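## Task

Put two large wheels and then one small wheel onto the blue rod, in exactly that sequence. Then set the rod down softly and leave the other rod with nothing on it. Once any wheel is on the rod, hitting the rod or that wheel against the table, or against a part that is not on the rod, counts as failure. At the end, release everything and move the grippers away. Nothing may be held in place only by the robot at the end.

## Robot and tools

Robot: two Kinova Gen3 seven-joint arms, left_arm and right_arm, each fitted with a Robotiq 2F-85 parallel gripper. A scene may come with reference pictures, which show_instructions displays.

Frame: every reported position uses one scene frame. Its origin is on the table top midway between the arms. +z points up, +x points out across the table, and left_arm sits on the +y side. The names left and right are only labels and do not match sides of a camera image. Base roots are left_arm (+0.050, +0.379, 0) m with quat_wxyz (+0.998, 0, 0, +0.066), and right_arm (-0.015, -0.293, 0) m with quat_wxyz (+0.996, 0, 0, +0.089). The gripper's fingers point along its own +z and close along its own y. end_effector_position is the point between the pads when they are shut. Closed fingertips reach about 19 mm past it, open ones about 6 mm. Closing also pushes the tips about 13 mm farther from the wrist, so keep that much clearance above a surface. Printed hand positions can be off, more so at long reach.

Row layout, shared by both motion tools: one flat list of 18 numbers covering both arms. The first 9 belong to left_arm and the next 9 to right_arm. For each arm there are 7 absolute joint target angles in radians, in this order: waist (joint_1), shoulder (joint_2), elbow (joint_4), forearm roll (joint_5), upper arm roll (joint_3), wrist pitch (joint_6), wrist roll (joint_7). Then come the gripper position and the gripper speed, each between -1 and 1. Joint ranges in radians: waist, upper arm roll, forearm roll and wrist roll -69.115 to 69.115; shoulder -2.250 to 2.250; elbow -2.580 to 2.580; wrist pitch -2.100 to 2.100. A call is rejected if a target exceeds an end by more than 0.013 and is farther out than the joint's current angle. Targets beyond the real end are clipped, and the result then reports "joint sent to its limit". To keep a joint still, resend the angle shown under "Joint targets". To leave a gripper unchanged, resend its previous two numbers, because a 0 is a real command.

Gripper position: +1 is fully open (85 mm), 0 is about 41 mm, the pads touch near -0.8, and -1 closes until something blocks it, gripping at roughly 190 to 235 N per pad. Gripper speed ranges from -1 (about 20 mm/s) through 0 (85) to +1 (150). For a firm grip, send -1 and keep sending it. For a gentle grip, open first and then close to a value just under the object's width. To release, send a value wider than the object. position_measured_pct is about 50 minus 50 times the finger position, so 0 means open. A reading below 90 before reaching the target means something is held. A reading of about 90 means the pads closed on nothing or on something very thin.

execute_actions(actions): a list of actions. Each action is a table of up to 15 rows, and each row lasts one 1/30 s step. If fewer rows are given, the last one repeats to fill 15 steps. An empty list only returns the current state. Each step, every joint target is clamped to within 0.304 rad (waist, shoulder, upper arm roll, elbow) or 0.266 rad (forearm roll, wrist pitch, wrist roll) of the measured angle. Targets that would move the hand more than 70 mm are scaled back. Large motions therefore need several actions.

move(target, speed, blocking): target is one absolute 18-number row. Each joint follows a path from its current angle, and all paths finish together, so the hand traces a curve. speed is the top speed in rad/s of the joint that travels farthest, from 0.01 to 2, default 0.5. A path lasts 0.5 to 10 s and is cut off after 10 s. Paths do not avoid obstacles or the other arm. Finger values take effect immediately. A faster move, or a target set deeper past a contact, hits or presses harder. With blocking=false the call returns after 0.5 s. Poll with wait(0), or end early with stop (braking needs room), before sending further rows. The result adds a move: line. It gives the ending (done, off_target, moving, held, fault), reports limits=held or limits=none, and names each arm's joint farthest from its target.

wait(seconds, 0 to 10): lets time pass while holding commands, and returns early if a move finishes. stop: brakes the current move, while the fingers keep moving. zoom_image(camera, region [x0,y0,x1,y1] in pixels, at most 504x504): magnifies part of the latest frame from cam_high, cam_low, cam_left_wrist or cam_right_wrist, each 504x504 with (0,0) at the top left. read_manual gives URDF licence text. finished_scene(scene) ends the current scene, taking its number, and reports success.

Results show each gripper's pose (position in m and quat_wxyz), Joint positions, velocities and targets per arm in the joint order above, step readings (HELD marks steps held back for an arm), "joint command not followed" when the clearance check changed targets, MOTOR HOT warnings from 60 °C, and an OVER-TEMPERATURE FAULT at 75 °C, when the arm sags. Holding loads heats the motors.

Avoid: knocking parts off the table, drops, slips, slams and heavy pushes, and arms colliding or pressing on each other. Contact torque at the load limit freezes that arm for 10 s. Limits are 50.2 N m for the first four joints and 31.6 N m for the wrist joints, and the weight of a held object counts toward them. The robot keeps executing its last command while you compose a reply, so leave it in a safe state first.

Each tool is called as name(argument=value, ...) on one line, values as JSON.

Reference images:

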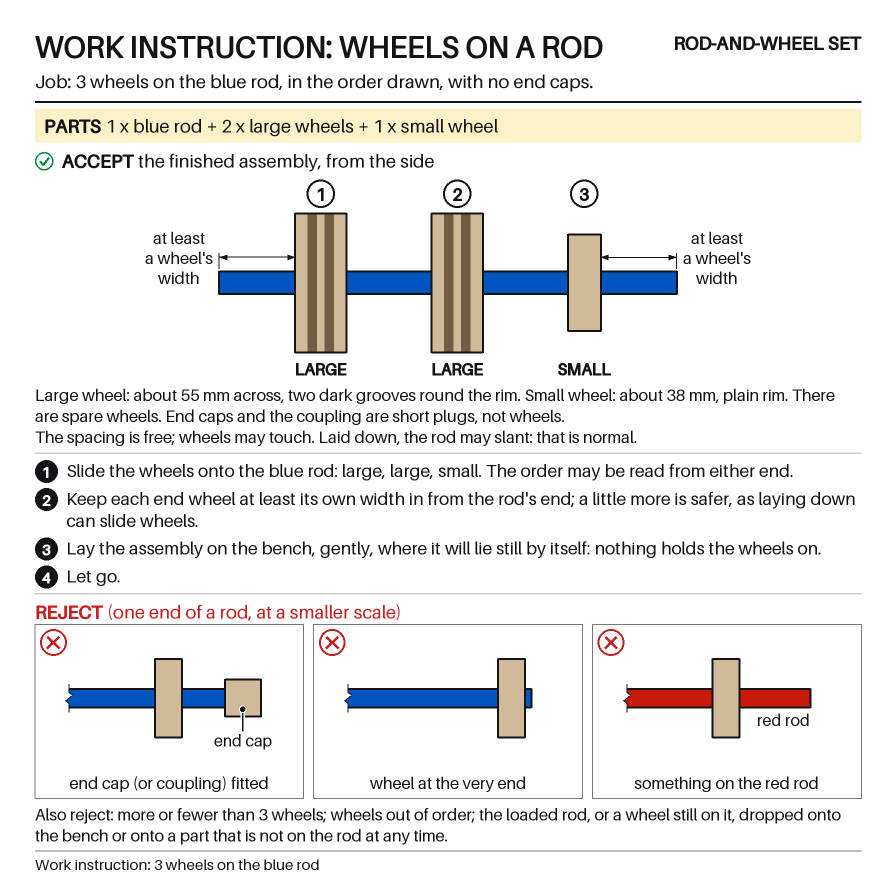

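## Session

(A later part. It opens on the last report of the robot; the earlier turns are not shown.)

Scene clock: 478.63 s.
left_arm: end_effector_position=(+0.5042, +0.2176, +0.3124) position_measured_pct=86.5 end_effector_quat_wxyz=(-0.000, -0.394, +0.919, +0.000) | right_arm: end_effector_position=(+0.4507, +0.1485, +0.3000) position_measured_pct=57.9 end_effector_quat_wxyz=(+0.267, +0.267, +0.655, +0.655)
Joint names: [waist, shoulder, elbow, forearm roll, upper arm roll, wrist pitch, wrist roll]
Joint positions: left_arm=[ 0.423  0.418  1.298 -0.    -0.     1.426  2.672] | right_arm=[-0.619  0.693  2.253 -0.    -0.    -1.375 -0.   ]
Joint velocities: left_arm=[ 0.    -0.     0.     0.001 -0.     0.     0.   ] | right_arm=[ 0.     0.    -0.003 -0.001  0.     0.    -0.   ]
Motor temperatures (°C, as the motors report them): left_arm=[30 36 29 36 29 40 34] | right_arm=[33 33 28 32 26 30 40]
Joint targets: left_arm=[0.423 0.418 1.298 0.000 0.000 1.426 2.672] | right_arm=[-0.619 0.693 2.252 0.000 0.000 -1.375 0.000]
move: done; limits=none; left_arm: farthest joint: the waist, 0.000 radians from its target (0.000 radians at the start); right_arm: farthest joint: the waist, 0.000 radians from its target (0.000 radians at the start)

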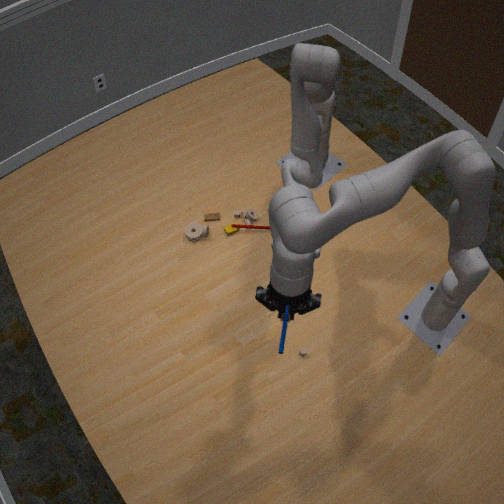

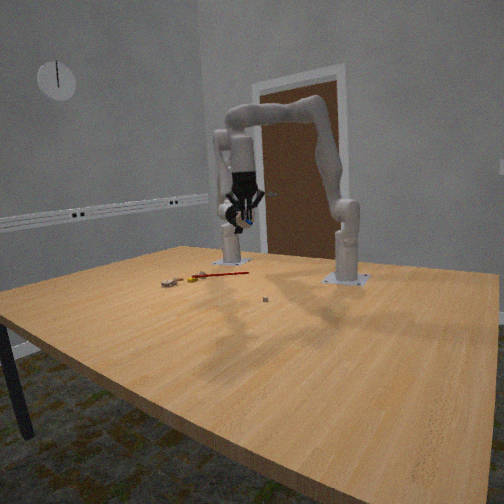

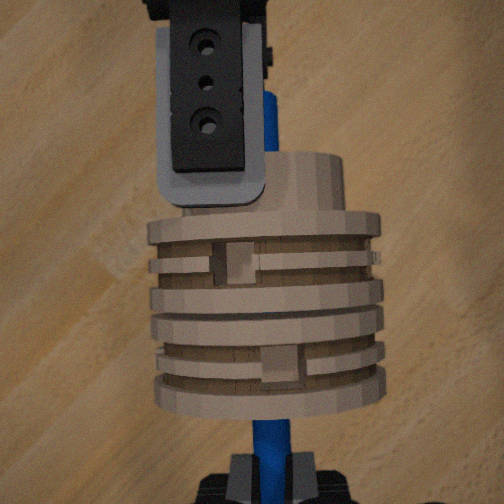

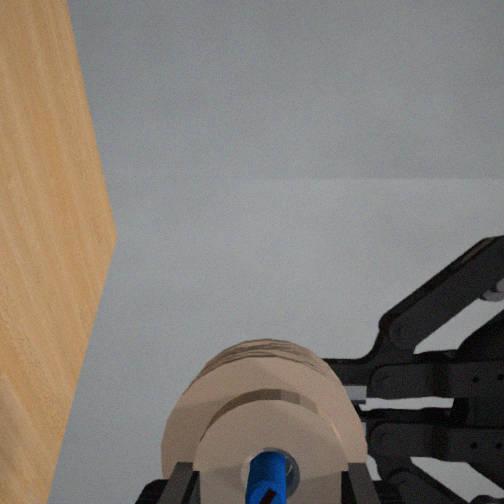

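move(target=[0.4228,0.418,1.2979,0,0,1.4257,2.6715,-1,-1,-0.619,0.6978,2.2302,0,0,-1.3572,0,-1,-0.6], speed=0.03)

Scene clock: 481.77 s.
left_arm: end_effector_position=(+0.5043, +0.2177, +0.3123) position_measured_pct=86.5 end_effector_quat_wxyz=(-0.000, -0.394, +0.919, +0.000) | right_arm: end_effector_position=(+0.4555, +0.1535, +0.3000) position_measured_pct=57.9 end_effector_quat_wxyz=(+0.267, +0.267, +0.655, +0.655)
Joint names: [waist, shoulder, elbow, forearm roll, upper arm roll, wrist pitch, wrist roll]
Joint positions: left_arm=[ 0.423  0.418  1.298 -0.    -0.     1.426  2.672] | right_arm=[-0.619  0.698  2.23  -0.     0.    -1.357 -0.   ]
Joint velocities: left_arm=[ 0.001 -0.    -0.     0.001  0.    -0.001  0.   ] | right_arm=[-0.     0.     0.001  0.     0.     0.     0.   ]
Motor temperatures (°C, as the motors report them): left_arm=[30 36 29 36 29 40 34] | right_arm=[33 33 28 32 26 30 40]
Joint targets: left_arm=[0.423 0.418 1.298 0.000 0.000 1.426 2.672] | right_arm=[-0.619 0.698 2.230 0.000 0.000 -1.357 0.000]
move: done; limits=none; left_arm: farthest joint: the waist, 0.000 radians from its target (0.000 radians at the start); right_arm: farthest joint: the waist, 0.000 radians from its target (0.000 radians at the start)

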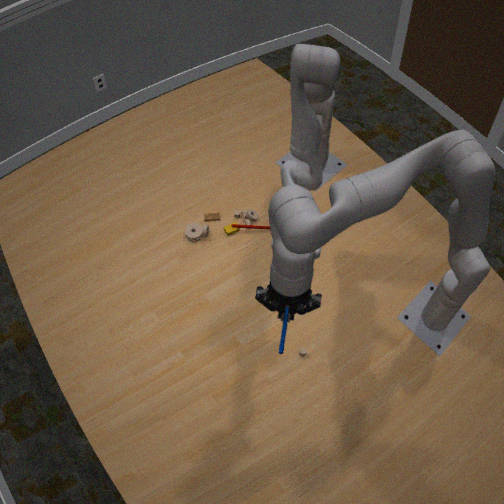

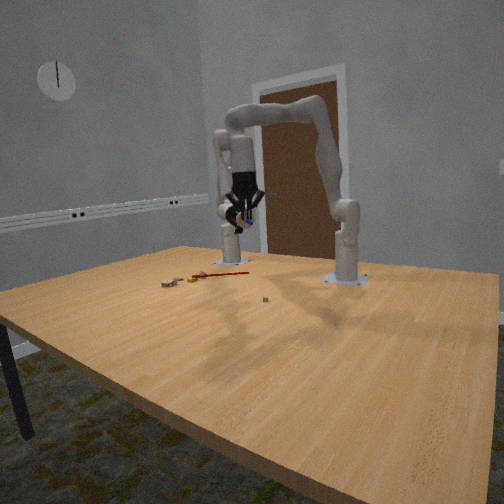

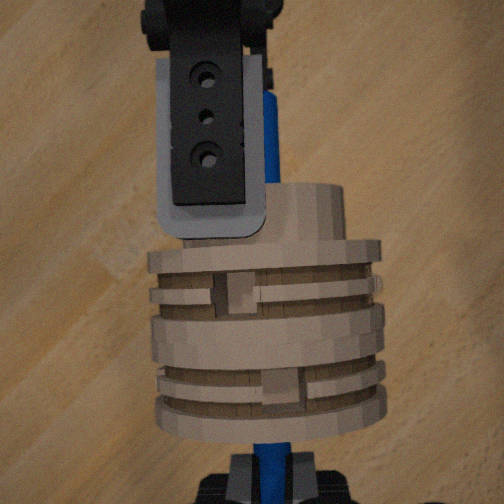

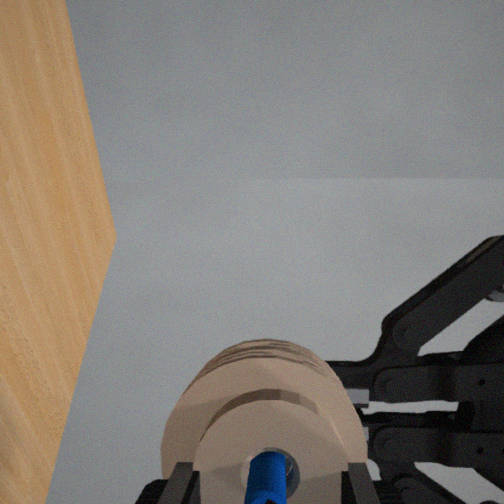

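execute_actions(actions=[[[0.4228,0.418,1.2979,0,0,1.4257,2.6715,-1,-1,-0.619,0.6978,2.2302,0,0,-1.3572,0,0.75,0]]])

move(target=[0.4228,0.418,1.2979,0,0,1.4257,2.6715,-1,-1,-0.619,0.6712,2.4481,0,0,-1.5485,0,0.75,0], speed=0.25)

Scene clock: 485.73 s.
left_arm: end_effector_position=(+0.5042, +0.2176, +0.3123) position_measured_pct=86.5 end_effector_quat_wxyz=(-0.000, -0.394, +0.919, +0.000) | right_arm: end_effector_position=(+0.4555, +0.1535, +0.3000) position_measured_pct=21.0 end_effector_quat_wxyz=(+0.267, +0.267, +0.655, +0.655)
Joint names: [waist, shoulder, elbow, forearm roll, upper arm roll, wrist pitch, wrist roll]
Joint positions: left_arm=[ 0.423  0.418  1.298 -0.    -0.     1.426  2.672] | right_arm=[-0.619  0.698  2.23  -0.     0.    -1.357 -0.   ]
Joint velocities: left_arm=[ 0.     0.001  0.001  0.001  0.    -0.     0.   ] | right_arm=[-0.  0.  0.  0.  0. -0.  0.]
Motor temperatures (°C, as the motors report them): left_arm=[30 36 29 36 29 40 34] | right_arm=[33 33 28 32 26 30 40]
Joint targets: left_arm=[0.423 0.418 1.298 0.000 0.000 1.426 2.672] | right_arm=[-0.619 0.698 2.230 0.000 0.000 -1.357 0.000]
Step readings (joint positions):
0: left_arm=[0.423 0.418 1.298 -0.000 -0.000 1.426 2.672] | right_arm=[-0.619 0.698 2.230 -0.000 0.000 -1.357 -0.000]
1: left_arm=[0.423 0.418 1.298 -0.000 -0.000 1.426 2.672] | right_arm=[-0.619 0.698 2.230 -0.000 0.000 -1.357 -0.000]
2: left_arm=[0.423 0.418 1.298 -0.000 -0.000 1.426 2.672] | right_arm=[-0.619 0.698 2.230 -0.000 0.000 -1.357 0.000]
4: left_arm=[0.423 0.418 1.298 -0.000 -0.000 1.426 2.672] | right_arm=[-0.619 0.698 2.230 0.000 0.000 -1.357 0.000]
8: left_arm=[0.423 0.418 1.298 -0.000 -0.000 1.426 2.671] | right_arm=[-0.619 0.698 2.230 -0.000 -0.000 -1.357 -0.000]
15: Joint positions above

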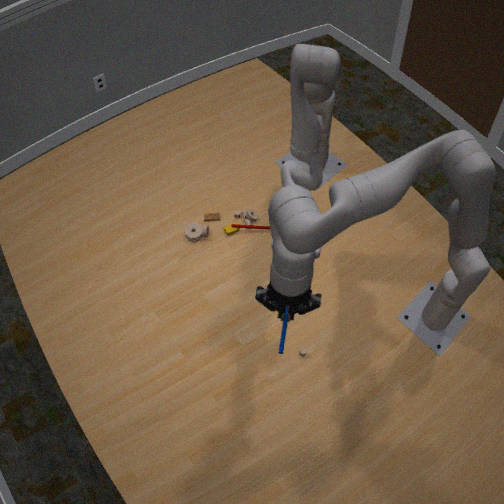

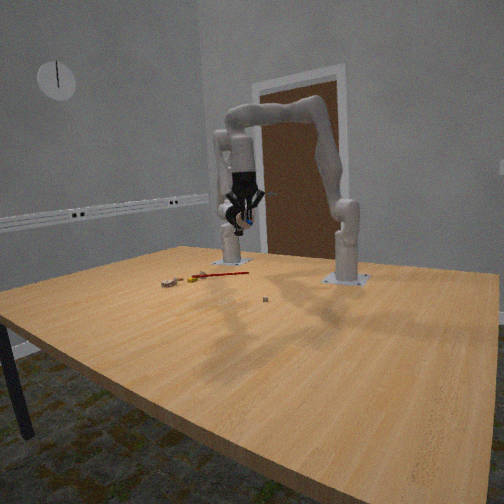

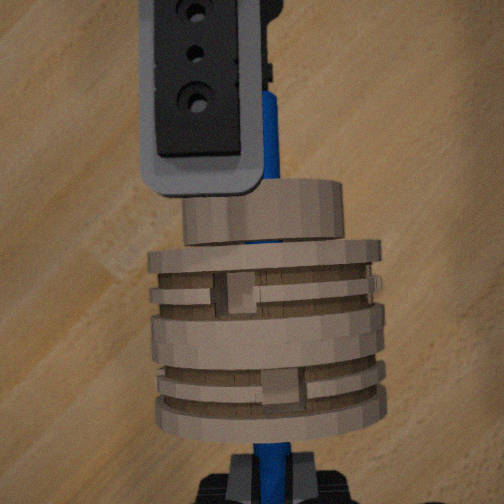

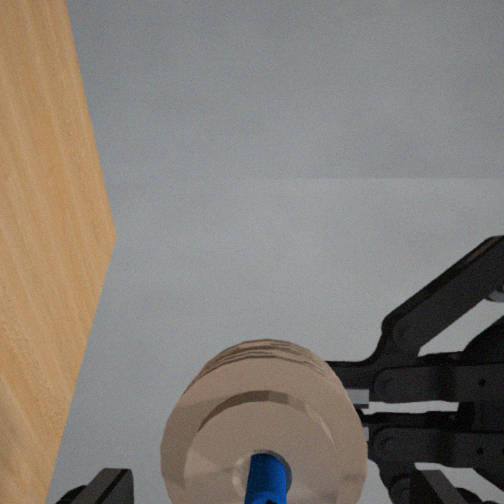

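Scene clock: 487.00 s.
left_arm: end_effector_position=(+0.5042, +0.2176, +0.3123) position_measured_pct=86.5 end_effector_quat_wxyz=(-0.000, -0.394, +0.919, +0.000) | right_arm: end_effector_position=(+0.4078, +0.1046, +0.3000) position_measured_pct=12.7 end_effector_quat_wxyz=(+0.267, +0.267, +0.655, +0.655)
Joint names: [waist, shoulder, elbow, forearm roll, upper arm roll, wrist pitch, wrist roll]
Joint positions: left_arm=[ 0.423  0.418  1.298 -0.    -0.     1.426  2.672] | right_arm=[-0.619  0.671  2.448  0.     0.    -1.548 -0.   ]
Joint velocities: left_arm=[-0.001 -0.001 -0.     0.    -0.     0.    -0.   ] | right_arm=[-0.    -0.001  0.002  0.    -0.    -0.    -0.   ]
Motor temperatures (°C, as the motors report them): left_arm=[30 36 29 36 29 40 34] | right_arm=[33 33 28 32 26 30 40]
Joint targets: left_arm=[0.423 0.418 1.298 0.000 0.000 1.426 2.672] | right_arm=[-0.619 0.671 2.448 0.000 0.000 -1.549 0.000]
move: done; limits=none; left_arm: farthest joint: the waist, 0.000 radians from its target (0.000 radians at the start); right_arm: farthest joint: the waist, 0.000 radians from its target (0.000 radians at the start)

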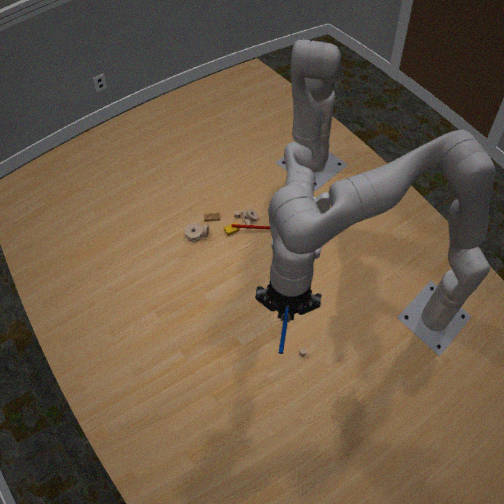

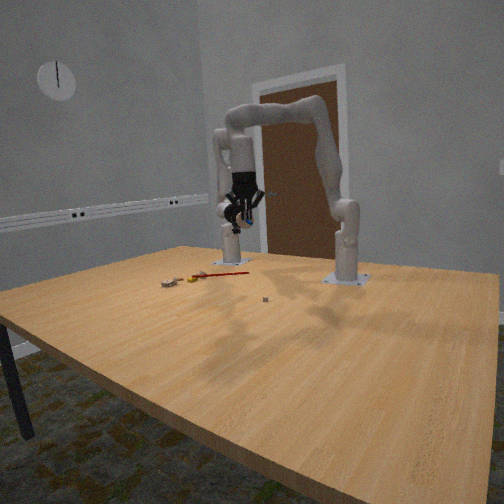

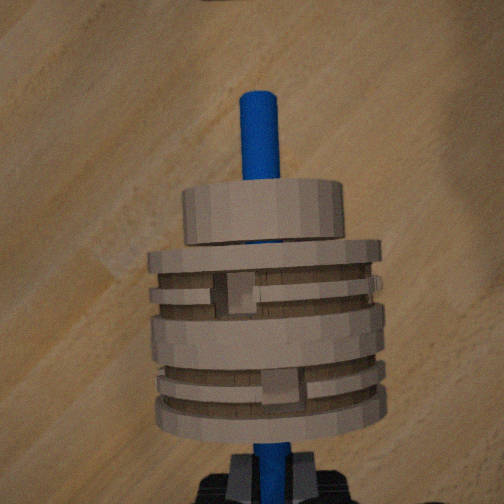

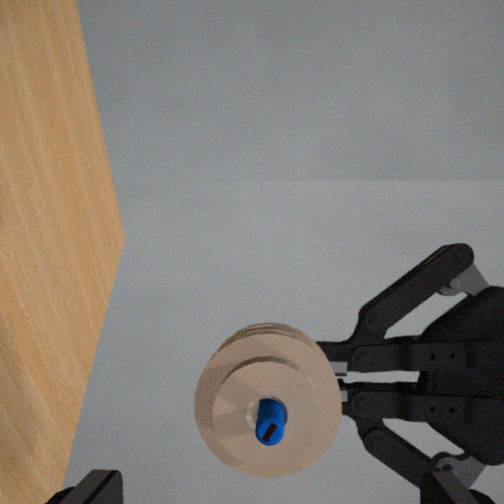

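move(target=[0.4228,0.418,1.2979,0,0,1.4257,2.6715,-1,-1,0.3,0.4,2.4,0,0,-0.5,0,0.75,0], speed=1.2, blocking=true)

move(target=[0.4477,0.7314,1.4752,0,0,0.9350,2.6715,-1,-1,0.3,0.4,2.4,0,0,-0.5,0,0.75,0], speed=0.35)

Scene clock: 500.13 s.
left_arm: end_effector_position=(+0.5042, +0.2176, +0.3123) position_measured_pct=86.5 end_effector_quat_wxyz=(-0.000, -0.394, +0.919, +0.000) | right_arm: end_effector_position=(+0.4796, -0.3783, +0.1687) position_measured_pct=12.7 end_effector_quat_wxyz=(+0.306, +0.683, +0.605, +0.271)
Joint names: [waist, shoulder, elbow, forearm roll, upper arm roll, wrist pitch, wrist roll]
Joint positions: left_arm=[ 0.423  0.418  1.298 -0.    -0.     1.426  2.671] | right_arm=[ 0.3  0.4  2.4 -0.   0.  -0.5 -0. ]
Joint velocities: left_arm=[ 0.     0.    -0.001  0.001  0.    -0.     0.   ] | right_arm=[ 0.003 -0.001  0.001  0.    -0.    -0.    -0.   ]
Motor temperatures (°C, as the motors report them): left_arm=[30 36 29 36 29 40 34] | right_arm=[33 33 28 32 26 30 40]
Joint targets: left_arm=[0.423 0.418 1.298 0.000 0.000 1.426 2.672] | right_arm=[0.300 0.400 2.400 0.000 0.000 -0.500 0.000]
move: done; limits=none; left_arm: farthest joint: the waist, 0.000 radians from its target (0.000 radians at the start); right_arm: farthest joint: the waist, 0.000 radians from its target (0.919 radians at the start)

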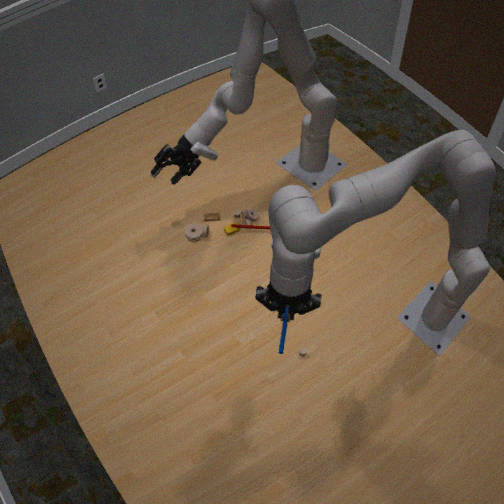

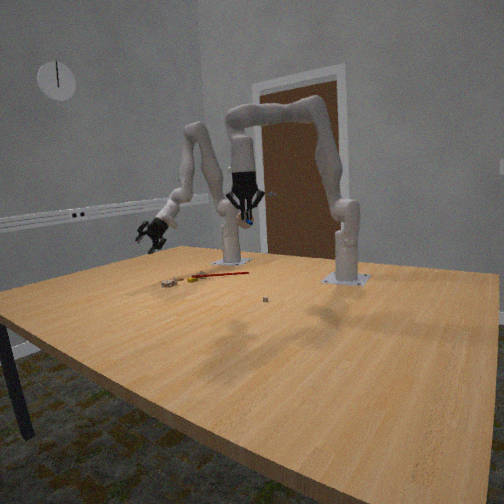

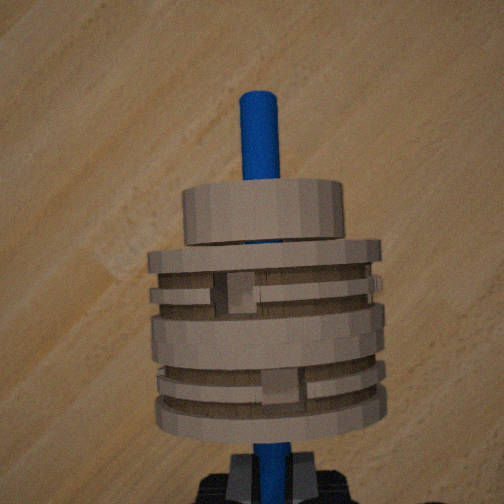

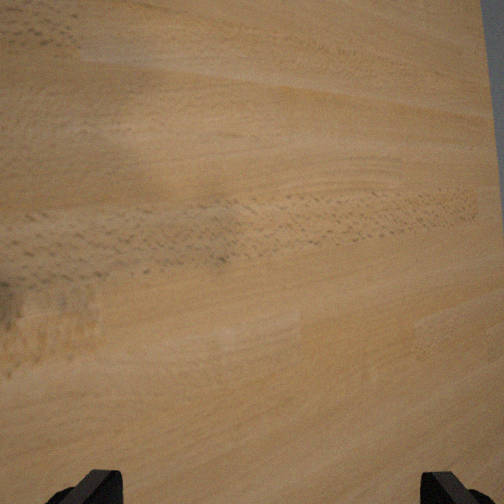

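Scene clock: 501.97 s.
left_arm: end_effector_position=(+0.5495, +0.1902, +0.0998) position_measured_pct=86.5 end_effector_quat_wxyz=(-0.000, -0.383, +0.924, +0.000) | right_arm: end_effector_position=(+0.4796, -0.3785, +0.1688) position_measured_pct=12.7 end_effector_quat_wxyz=(+0.306, +0.683, +0.605, +0.271)
Joint names: [waist, shoulder, elbow, forearm roll, upper arm roll, wrist pitch, wrist roll]
Joint positions: left_arm=[ 0.448  0.732  1.475 -0.    -0.     0.935  2.672] | right_arm=[ 0.3  0.4  2.4 -0.   0.  -0.5  0. ]
Joint velocities: left_arm=[ 0.     0.002  0.     0.    -0.    -0.    -0.001] | right_arm=[-0.    -0.     0.001 -0.     0.    -0.     0.   ]
Motor temperatures (°C, as the motors report them): left_arm=[30 36 29 36 29 40 34] | right_arm=[33 33 28 32 26 30 40]
Joint targets: left_arm=[0.448 0.731 1.475 0.000 0.000 0.935 2.672] | right_arm=[0.300 0.400 2.400 0.000 0.000 -0.500 0.000]
move: done; limits=none; left_arm: farthest joint: the waist, 0.000 radians from its target (0.025 radians at the start); right_arm: farthest joint: the waist, 0.000 radians from its target (0.000 radians at the start)

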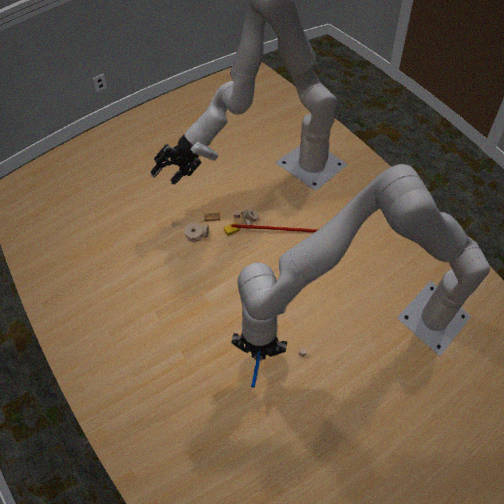

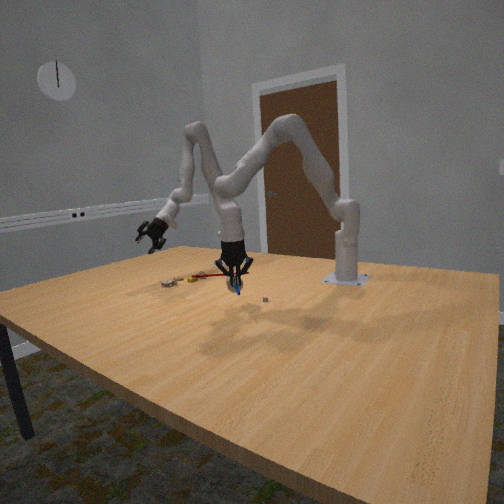

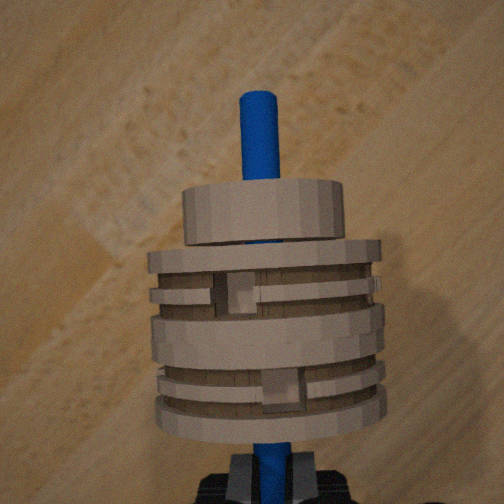

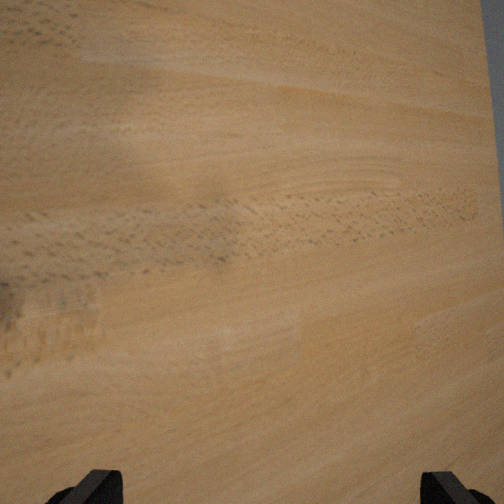

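move(target=[0.4477,0.7995,1.5107,0,0,0.8314,2.6715,-1,-1,0.3,0.4,2.4,0,0,-0.5,0,0.75,0], speed=0.1)

zoom_image(camera="cam_low", region=[180, 240, 300, 320])

Scene clock: 508.13 s.
left_arm: end_effector_position=(+0.5495, +0.1902, +0.0548) position_measured_pct=86.5 end_effector_quat_wxyz=(-0.000, -0.383, +0.924, +0.000) | right_arm: end_effector_position=(+0.4796, -0.3785, +0.1688) position_measured_pct=12.7 end_effector_quat_wxyz=(+0.306, +0.683, +0.605, +0.271)
Joint names: [waist, shoulder, elbow, forearm roll, upper arm roll, wrist pitch, wrist roll]
Joint positions: left_arm=[ 0.448  0.8    1.511 -0.    -0.     0.831  2.672] | right_arm=[ 0.3  0.4  2.4 -0.   0.  -0.5 -0. ]
Joint velocities: left_arm=[ 0.001  0.001  0.     0.001  0.    -0.001  0.   ] | right_arm=[ 0.     0.     0.002 -0.     0.    -0.     0.   ]
Motor temperatures (°C, as the motors report them): left_arm=[30 36 29 36 29 40 34] | right_arm=[33 33 28 32 26 30 40]
Joint targets: left_arm=[0.448 0.799 1.511 0.000 0.000 0.831 2.672] | right_arm=[0.300 0.400 2.400 0.000 0.000 -0.500 0.000]
move: done; limits=none; left_arm: farthest joint: the waist, 0.000 radians from its target (0.000 radians at the start); right_arm: farthest joint: the waist, 0.000 radians from its target (0.000 radians at the start)

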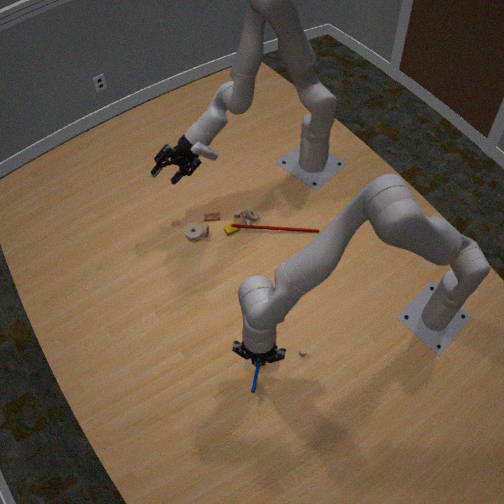

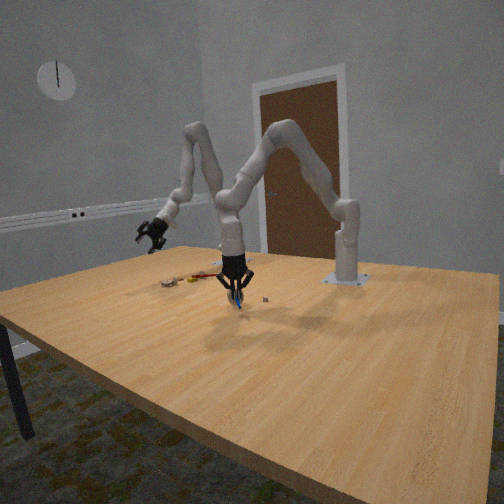

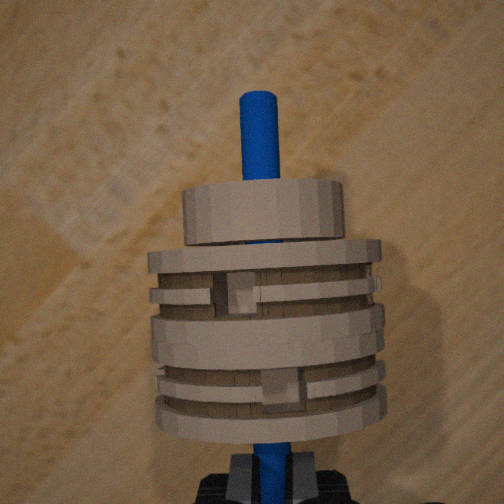

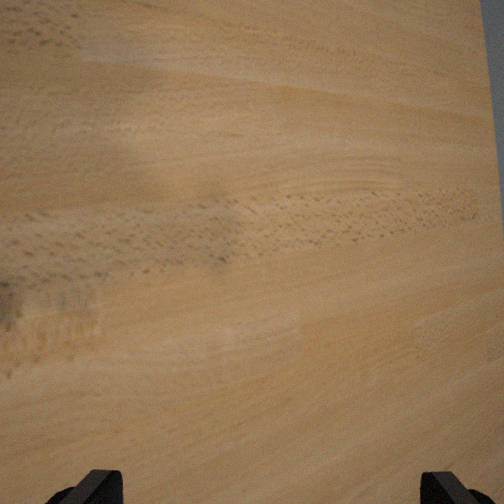

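Region (180, 240, 300, 320) of cam_low's 504x504 image, scaled by 4.200, with more detail than that image has.

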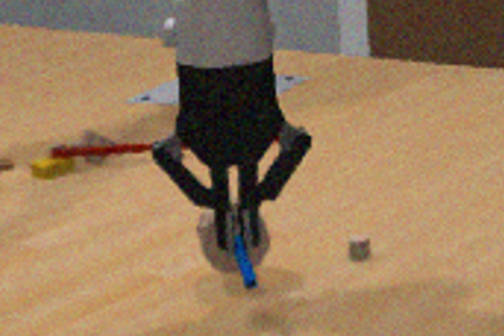

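move(target=[0.4477,0.8141,1.5158,0,0,0.8117,2.6715,-1,-1,0.3,0.4,2.4,0,0,-0.5,0,0.75,0], speed=0.015)

zoom_image(camera="cam_left_wrist", region=[130, 60, 400, 460])

Scene clock: 513.03 s.
left_arm: end_effector_position=(+0.5495, +0.1902, +0.0458) position_measured_pct=86.5 end_effector_quat_wxyz=(-0.000, -0.383, +0.924, +0.000) | right_arm: end_effector_position=(+0.4796, -0.3785, +0.1688) position_measured_pct=12.7 end_effector_quat_wxyz=(+0.306, +0.683, +0.605, +0.271)
Joint names: [waist, shoulder, elbow, forearm roll, upper arm roll, wrist pitch, wrist roll]
Joint positions: left_arm=[ 0.448  0.814  1.516 -0.    -0.     0.812  2.672] | right_arm=[ 0.3  0.4  2.4 -0.   0.  -0.5  0. ]
Joint velocities: left_arm=[ 0.     0.     0.    -0.     0.     0.001 -0.   ] | right_arm=[-0.     0.     0.001  0.     0.     0.     0.   ]
Motor temperatures (°C, as the motors report them): left_arm=[30 36 29 36 29 40 34] | right_arm=[33 33 28 32 26 30 40]
Joint targets: left_arm=[0.448 0.814 1.516 0.000 0.000 0.812 2.672] | right_arm=[0.300 0.400 2.400 0.000 0.000 -0.500 0.000]
move: done; limits=none; left_arm: farthest joint: the waist, 0.000 radians from its target (0.000 radians at the start); right_arm: farthest joint: the waist, 0.000 radians from its target (0.000 radians at the start)

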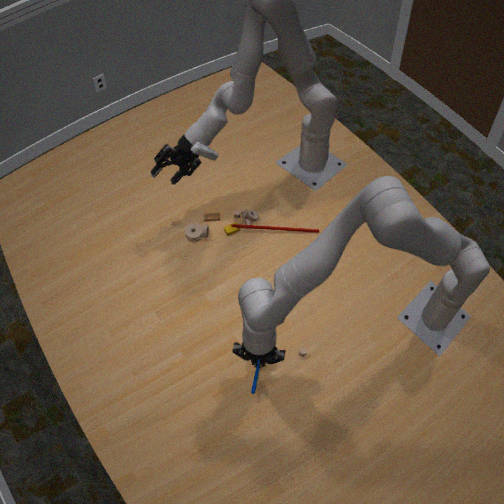

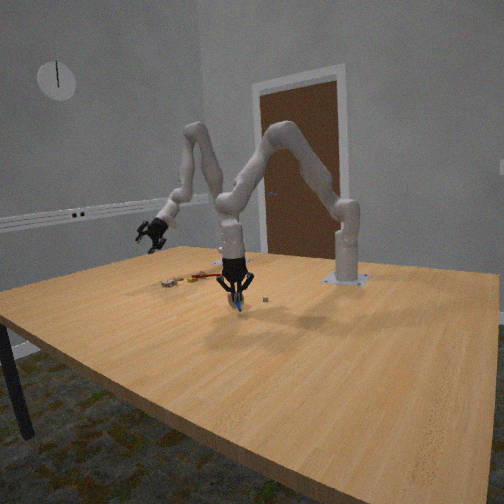

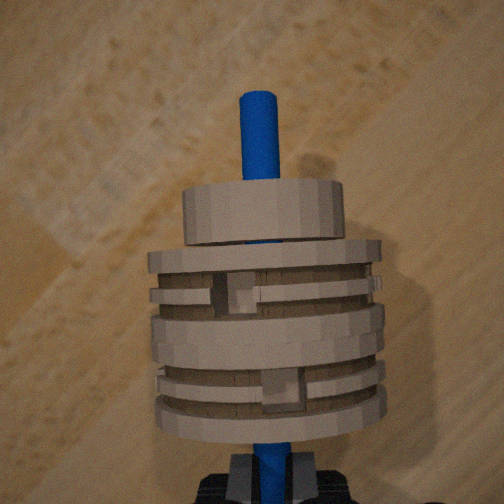

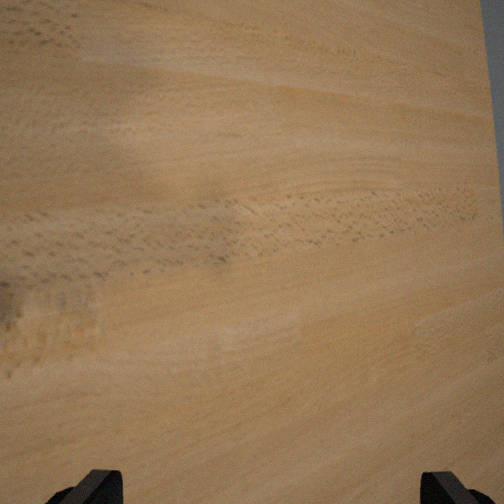

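Region (130, 60, 400, 460) of cam_left_wrist's 504x504 image, scaled by 1.260; it fills the left 340 columns of this view, and the rest is white.

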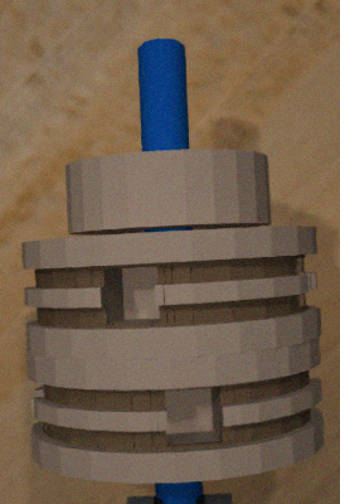

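move(target=[0.4477,0.8189,1.5175,0,0,0.8051,2.6715,-1,-1,0.3,0.4,2.4,0,0,-0.5,0,0.75,0], speed=0.01)

zoom_image(camera="cam_left_wrist", region=[130, 60, 400, 460])

Scene clock: 516.23 s.
left_arm: end_effector_position=(+0.5496, +0.1901, +0.0430) position_measured_pct=86.5 end_effector_quat_wxyz=(+0.000, -0.383, +0.924, -0.000) | right_arm: end_effector_position=(+0.4796, -0.3785, +0.1688) position_measured_pct=12.7 end_effector_quat_wxyz=(+0.306, +0.683, +0.605, +0.271)
Joint names: [waist, shoulder, elbow, forearm roll, upper arm roll, wrist pitch, wrist roll]
Joint positions: left_arm=[ 0.448  0.819  1.518 -0.    -0.     0.805  2.672] | right_arm=[ 0.3  0.4  2.4 -0.   0.  -0.5 -0. ]
Joint velocities: left_arm=[-0.    -0.    -0.     0.001  0.     0.     0.   ] | right_arm=[ 0. -0. -0. -0. -0.  0.  0.]
Motor temperatures (°C, as the motors report them): left_arm=[30 36 29 36 29 40 34] | right_arm=[33 33 28 32 26 30 40]
Joint targets: left_arm=[0.448 0.819 1.518 0.000 0.000 0.805 2.672] | right_arm=[0.300 0.400 2.400 0.000 0.000 -0.500 0.000]
move: done; limits=none; left_arm: farthest joint: the waist, 0.000 radians from its target (0.000 radians at the start); right_arm: farthest joint: the waist, 0.000 radians from its target (0.000 radians at the start)

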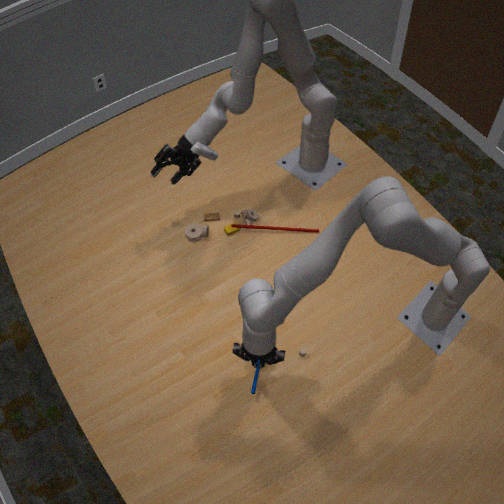

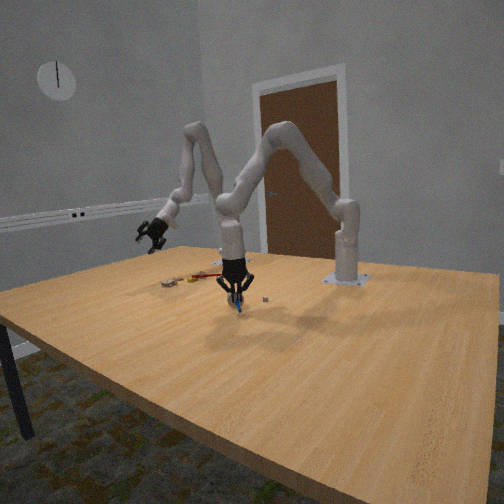

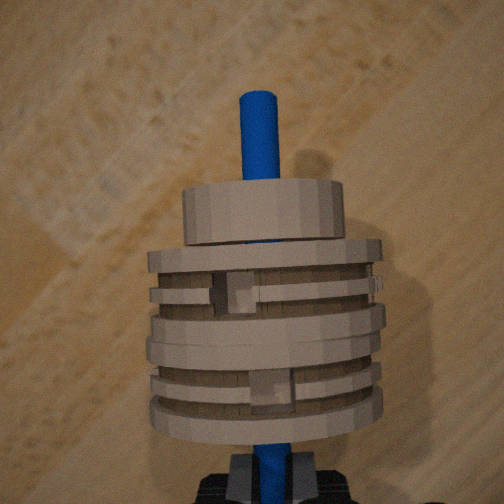

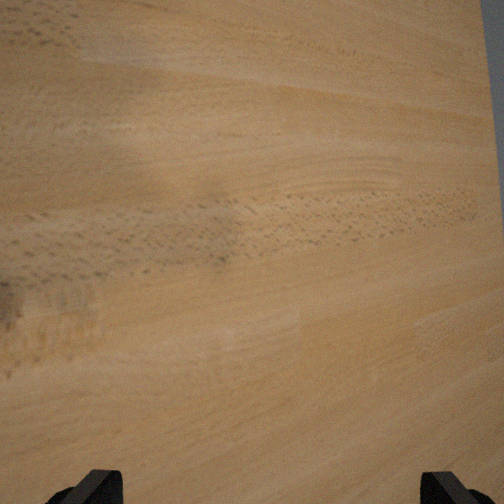

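Region (130, 60, 400, 460) of cam_left_wrist's 504x504 image, scaled by 1.260; it fills the left 340 columns of this view, and the rest is white.

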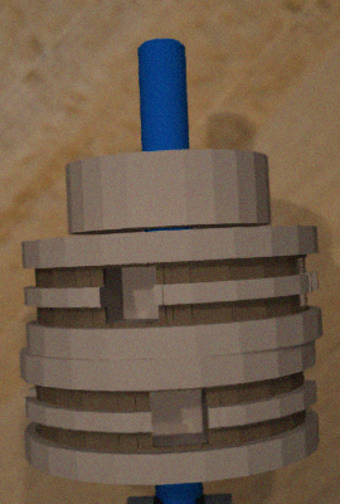

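move(target=[0.4477,0.8205,1.5181,0,0,0.8029,2.6715,-1,-1,0.3,0.4,2.4,0,0,-0.5,0,0.75,0], speed=0.01)

execute_actions(actions=[[[0.4477,0.8205,1.5181,0,0,0.8029,2.6715,-0.4,-1,0.3,0.4,2.4,0,0,-0.5,0,0.75,0]],[[0.4477,0.8205,1.5181,0,0,0.8029,2.6715,-0.4,-1,0.3,0.4,2.4,0,0,-0.5,0,0.75,0]]])

Scene clock: 519.23 s.
left_arm: end_effector_position=(+0.5496, +0.1901, +0.0421) position_measured_pct=86.5 end_effector_quat_wxyz=(+0.000, -0.383, +0.924, -0.000) | right_arm: end_effector_position=(+0.4796, -0.3785, +0.1688) position_measured_pct=12.7 end_effector_quat_wxyz=(+0.306, +0.683, +0.605, +0.271)
Joint names: [waist, shoulder, elbow, forearm roll, upper arm roll, wrist pitch, wrist roll]
Joint positions: left_arm=[ 0.448  0.821  1.518 -0.    -0.     0.803  2.672] | right_arm=[ 0.3  0.4  2.4 -0.   0.  -0.5 -0. ]
Joint velocities: left_arm=[ 0.001  0.    -0.    -0.001 -0.     0.001 -0.   ] | right_arm=[ 0.  0.  0. -0.  0. -0.  0.]
Motor temperatures (°C, as the motors report them): left_arm=[30 36 29 36 29 40 34] | right_arm=[33 33 28 32 26 30 40]
Joint targets: left_arm=[0.448 0.821 1.518 0.000 0.000 0.803 2.672] | right_arm=[0.300 0.400 2.400 0.000 0.000 -0.500 0.000]
move: done; limits=none; left_arm: farthest joint: the waist, 0.000 radians from its target (0.000 radians at the start); right_arm: farthest joint: the waist, 0.000 radians from its target (0.000 radians at the start)

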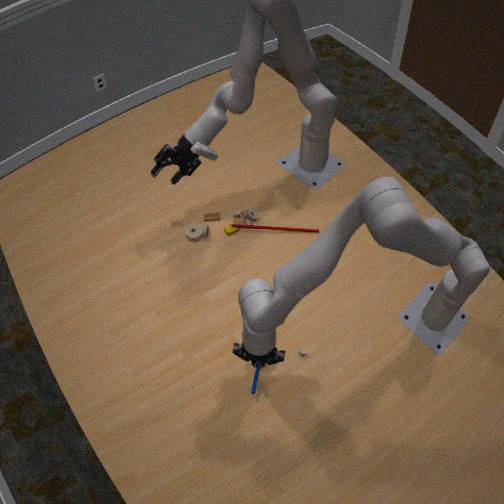

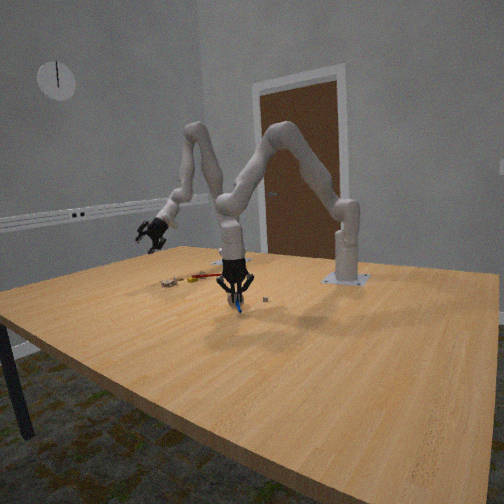

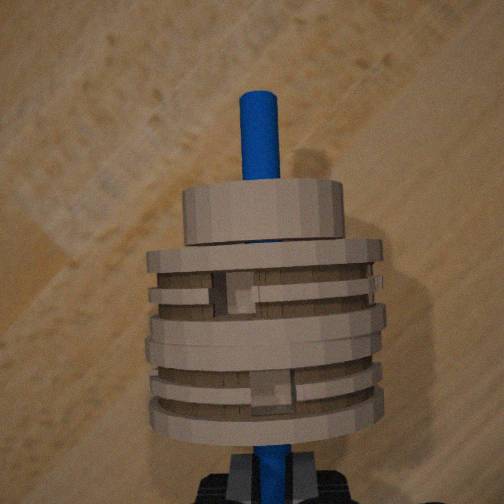

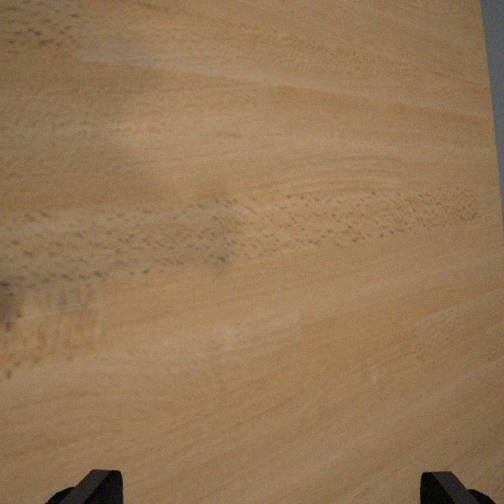

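Scene clock: 520.23 s.
left_arm: end_effector_position=(+0.5496, +0.1901, +0.0421) position_measured_pct=69.8 end_effector_quat_wxyz=(+0.000, -0.383, +0.924, -0.000) | right_arm: end_effector_position=(+0.4796, -0.3785, +0.1687) position_measured_pct=12.7 end_effector_quat_wxyz=(+0.306, +0.683, +0.605, +0.271)
Joint names: [waist, shoulder, elbow, forearm roll, upper arm roll, wrist pitch, wrist roll]
Joint positions: left_arm=[ 0.448  0.82   1.518 -0.     0.     0.803  2.671] | right_arm=[ 0.3  0.4  2.4 -0.   0.  -0.5  0. ]
Joint velocities: left_arm=[ 0.  0. -0.  0.  0.  0. -0.] | right_arm=[-0.    -0.    -0.001 -0.001  0.     0.    -0.   ]
Motor temperatures (°C, as the motors report them): left_arm=[30 36 29 36 29 40 34] | right_arm=[33 33 28 32 26 30 40]
Joint targets: left_arm=[0.448 0.821 1.518 0.000 0.000 0.803 2.672] | right_arm=[0.300 0.400 2.400 0.000 0.000 -0.500 0.000]
Step readings (joint positions; steps 1 to 15: 1st action; 16 to 30: 2nd action):
0: left_arm=[0.448 0.821 1.518 -0.000 -0.000 0.803 2.672] | right_arm=[0.300 0.400 2.400 -0.000 0.000 -0.500 -0.000]
1: left_arm=[0.448 0.821 1.518 -0.000 -0.000 0.803 2.672] | right_arm=[0.300 0.400 2.400 -0.000 0.000 -0.500 0.000]
2: left_arm=[0.448 0.821 1.518 -0.000 -0.000 0.803 2.672] | right_arm=[0.300 0.400 2.400 -0.000 0.000 -0.500 -0.000]
4: left_arm=[0.448 0.821 1.518 -0.000 -0.000 0.803 2.672] | right_arm=[0.300 0.400 2.400 -0.000 0.000 -0.500 -0.000]
8: left_arm=[0.448 0.821 1.518 -0.000 -0.000 0.803 2.672] | right_arm=[0.300 0.400 2.400 -0.000 -0.000 -0.500 0.000]
15: left_arm=[0.448 0.820 1.518 0.000 0.000 0.803 2.672] | right_arm=[0.300 0.400 2.400 -0.000 0.000 -0.500 0.000]
16: left_arm=[0.448 0.820 1.518 -0.000 -0.000 0.803 2.672] | right_arm=[0.300 0.400 2.400 -0.000 0.000 -0.500 0.000]
17: left_arm=[0.448 0.820 1.518 -0.000 0.000 0.803 2.672] | right_arm=[0.300 0.400 2.400 0.000 0.000 -0.500 -0.000]
19: left_arm=[0.448 0.820 1.518 0.000 0.000 0.803 2.671] | right_arm=[0.300 0.400 2.400 0.000 0.000 -0.500 -0.000]
23: left_arm=[0.448 0.820 1.518 0.000 0.000 0.803 2.671] | right_arm=[0.300 0.400 2.400 -0.000 0.000 -0.500 -0.000]
30: Joint positions above

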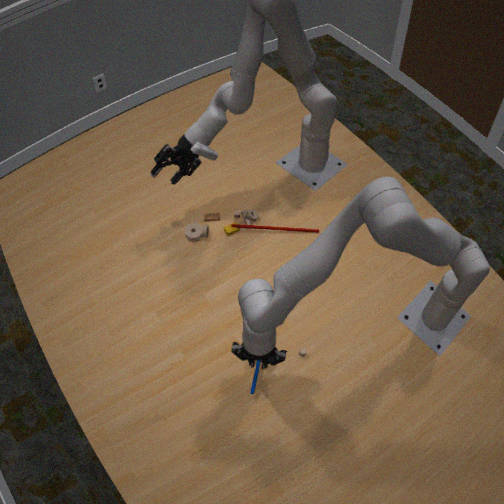

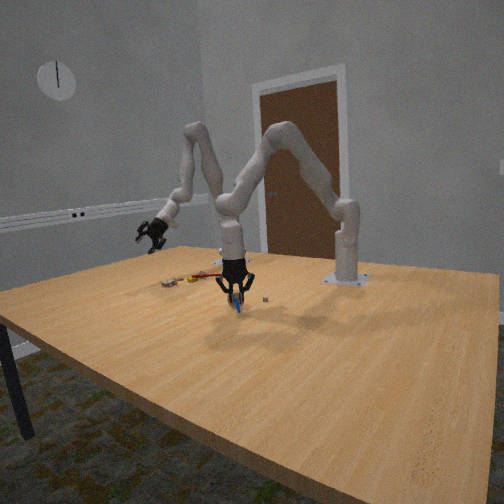

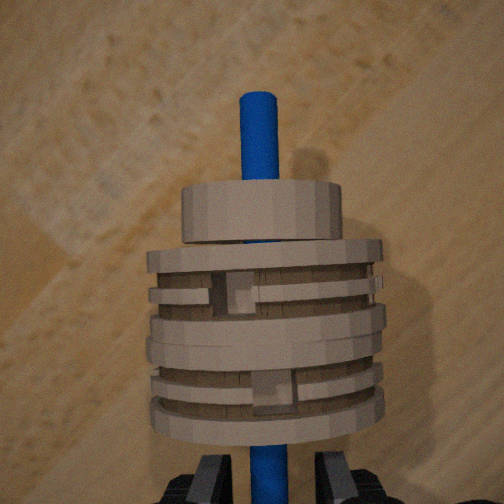

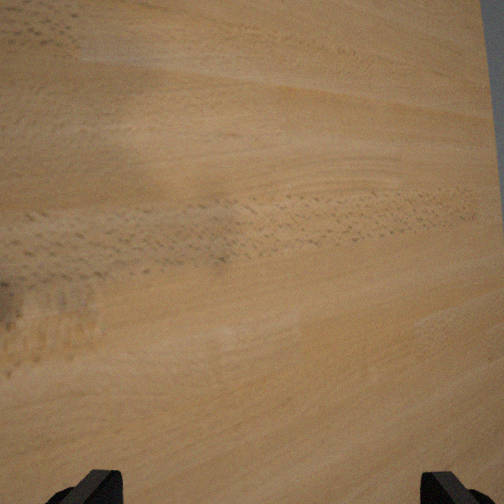

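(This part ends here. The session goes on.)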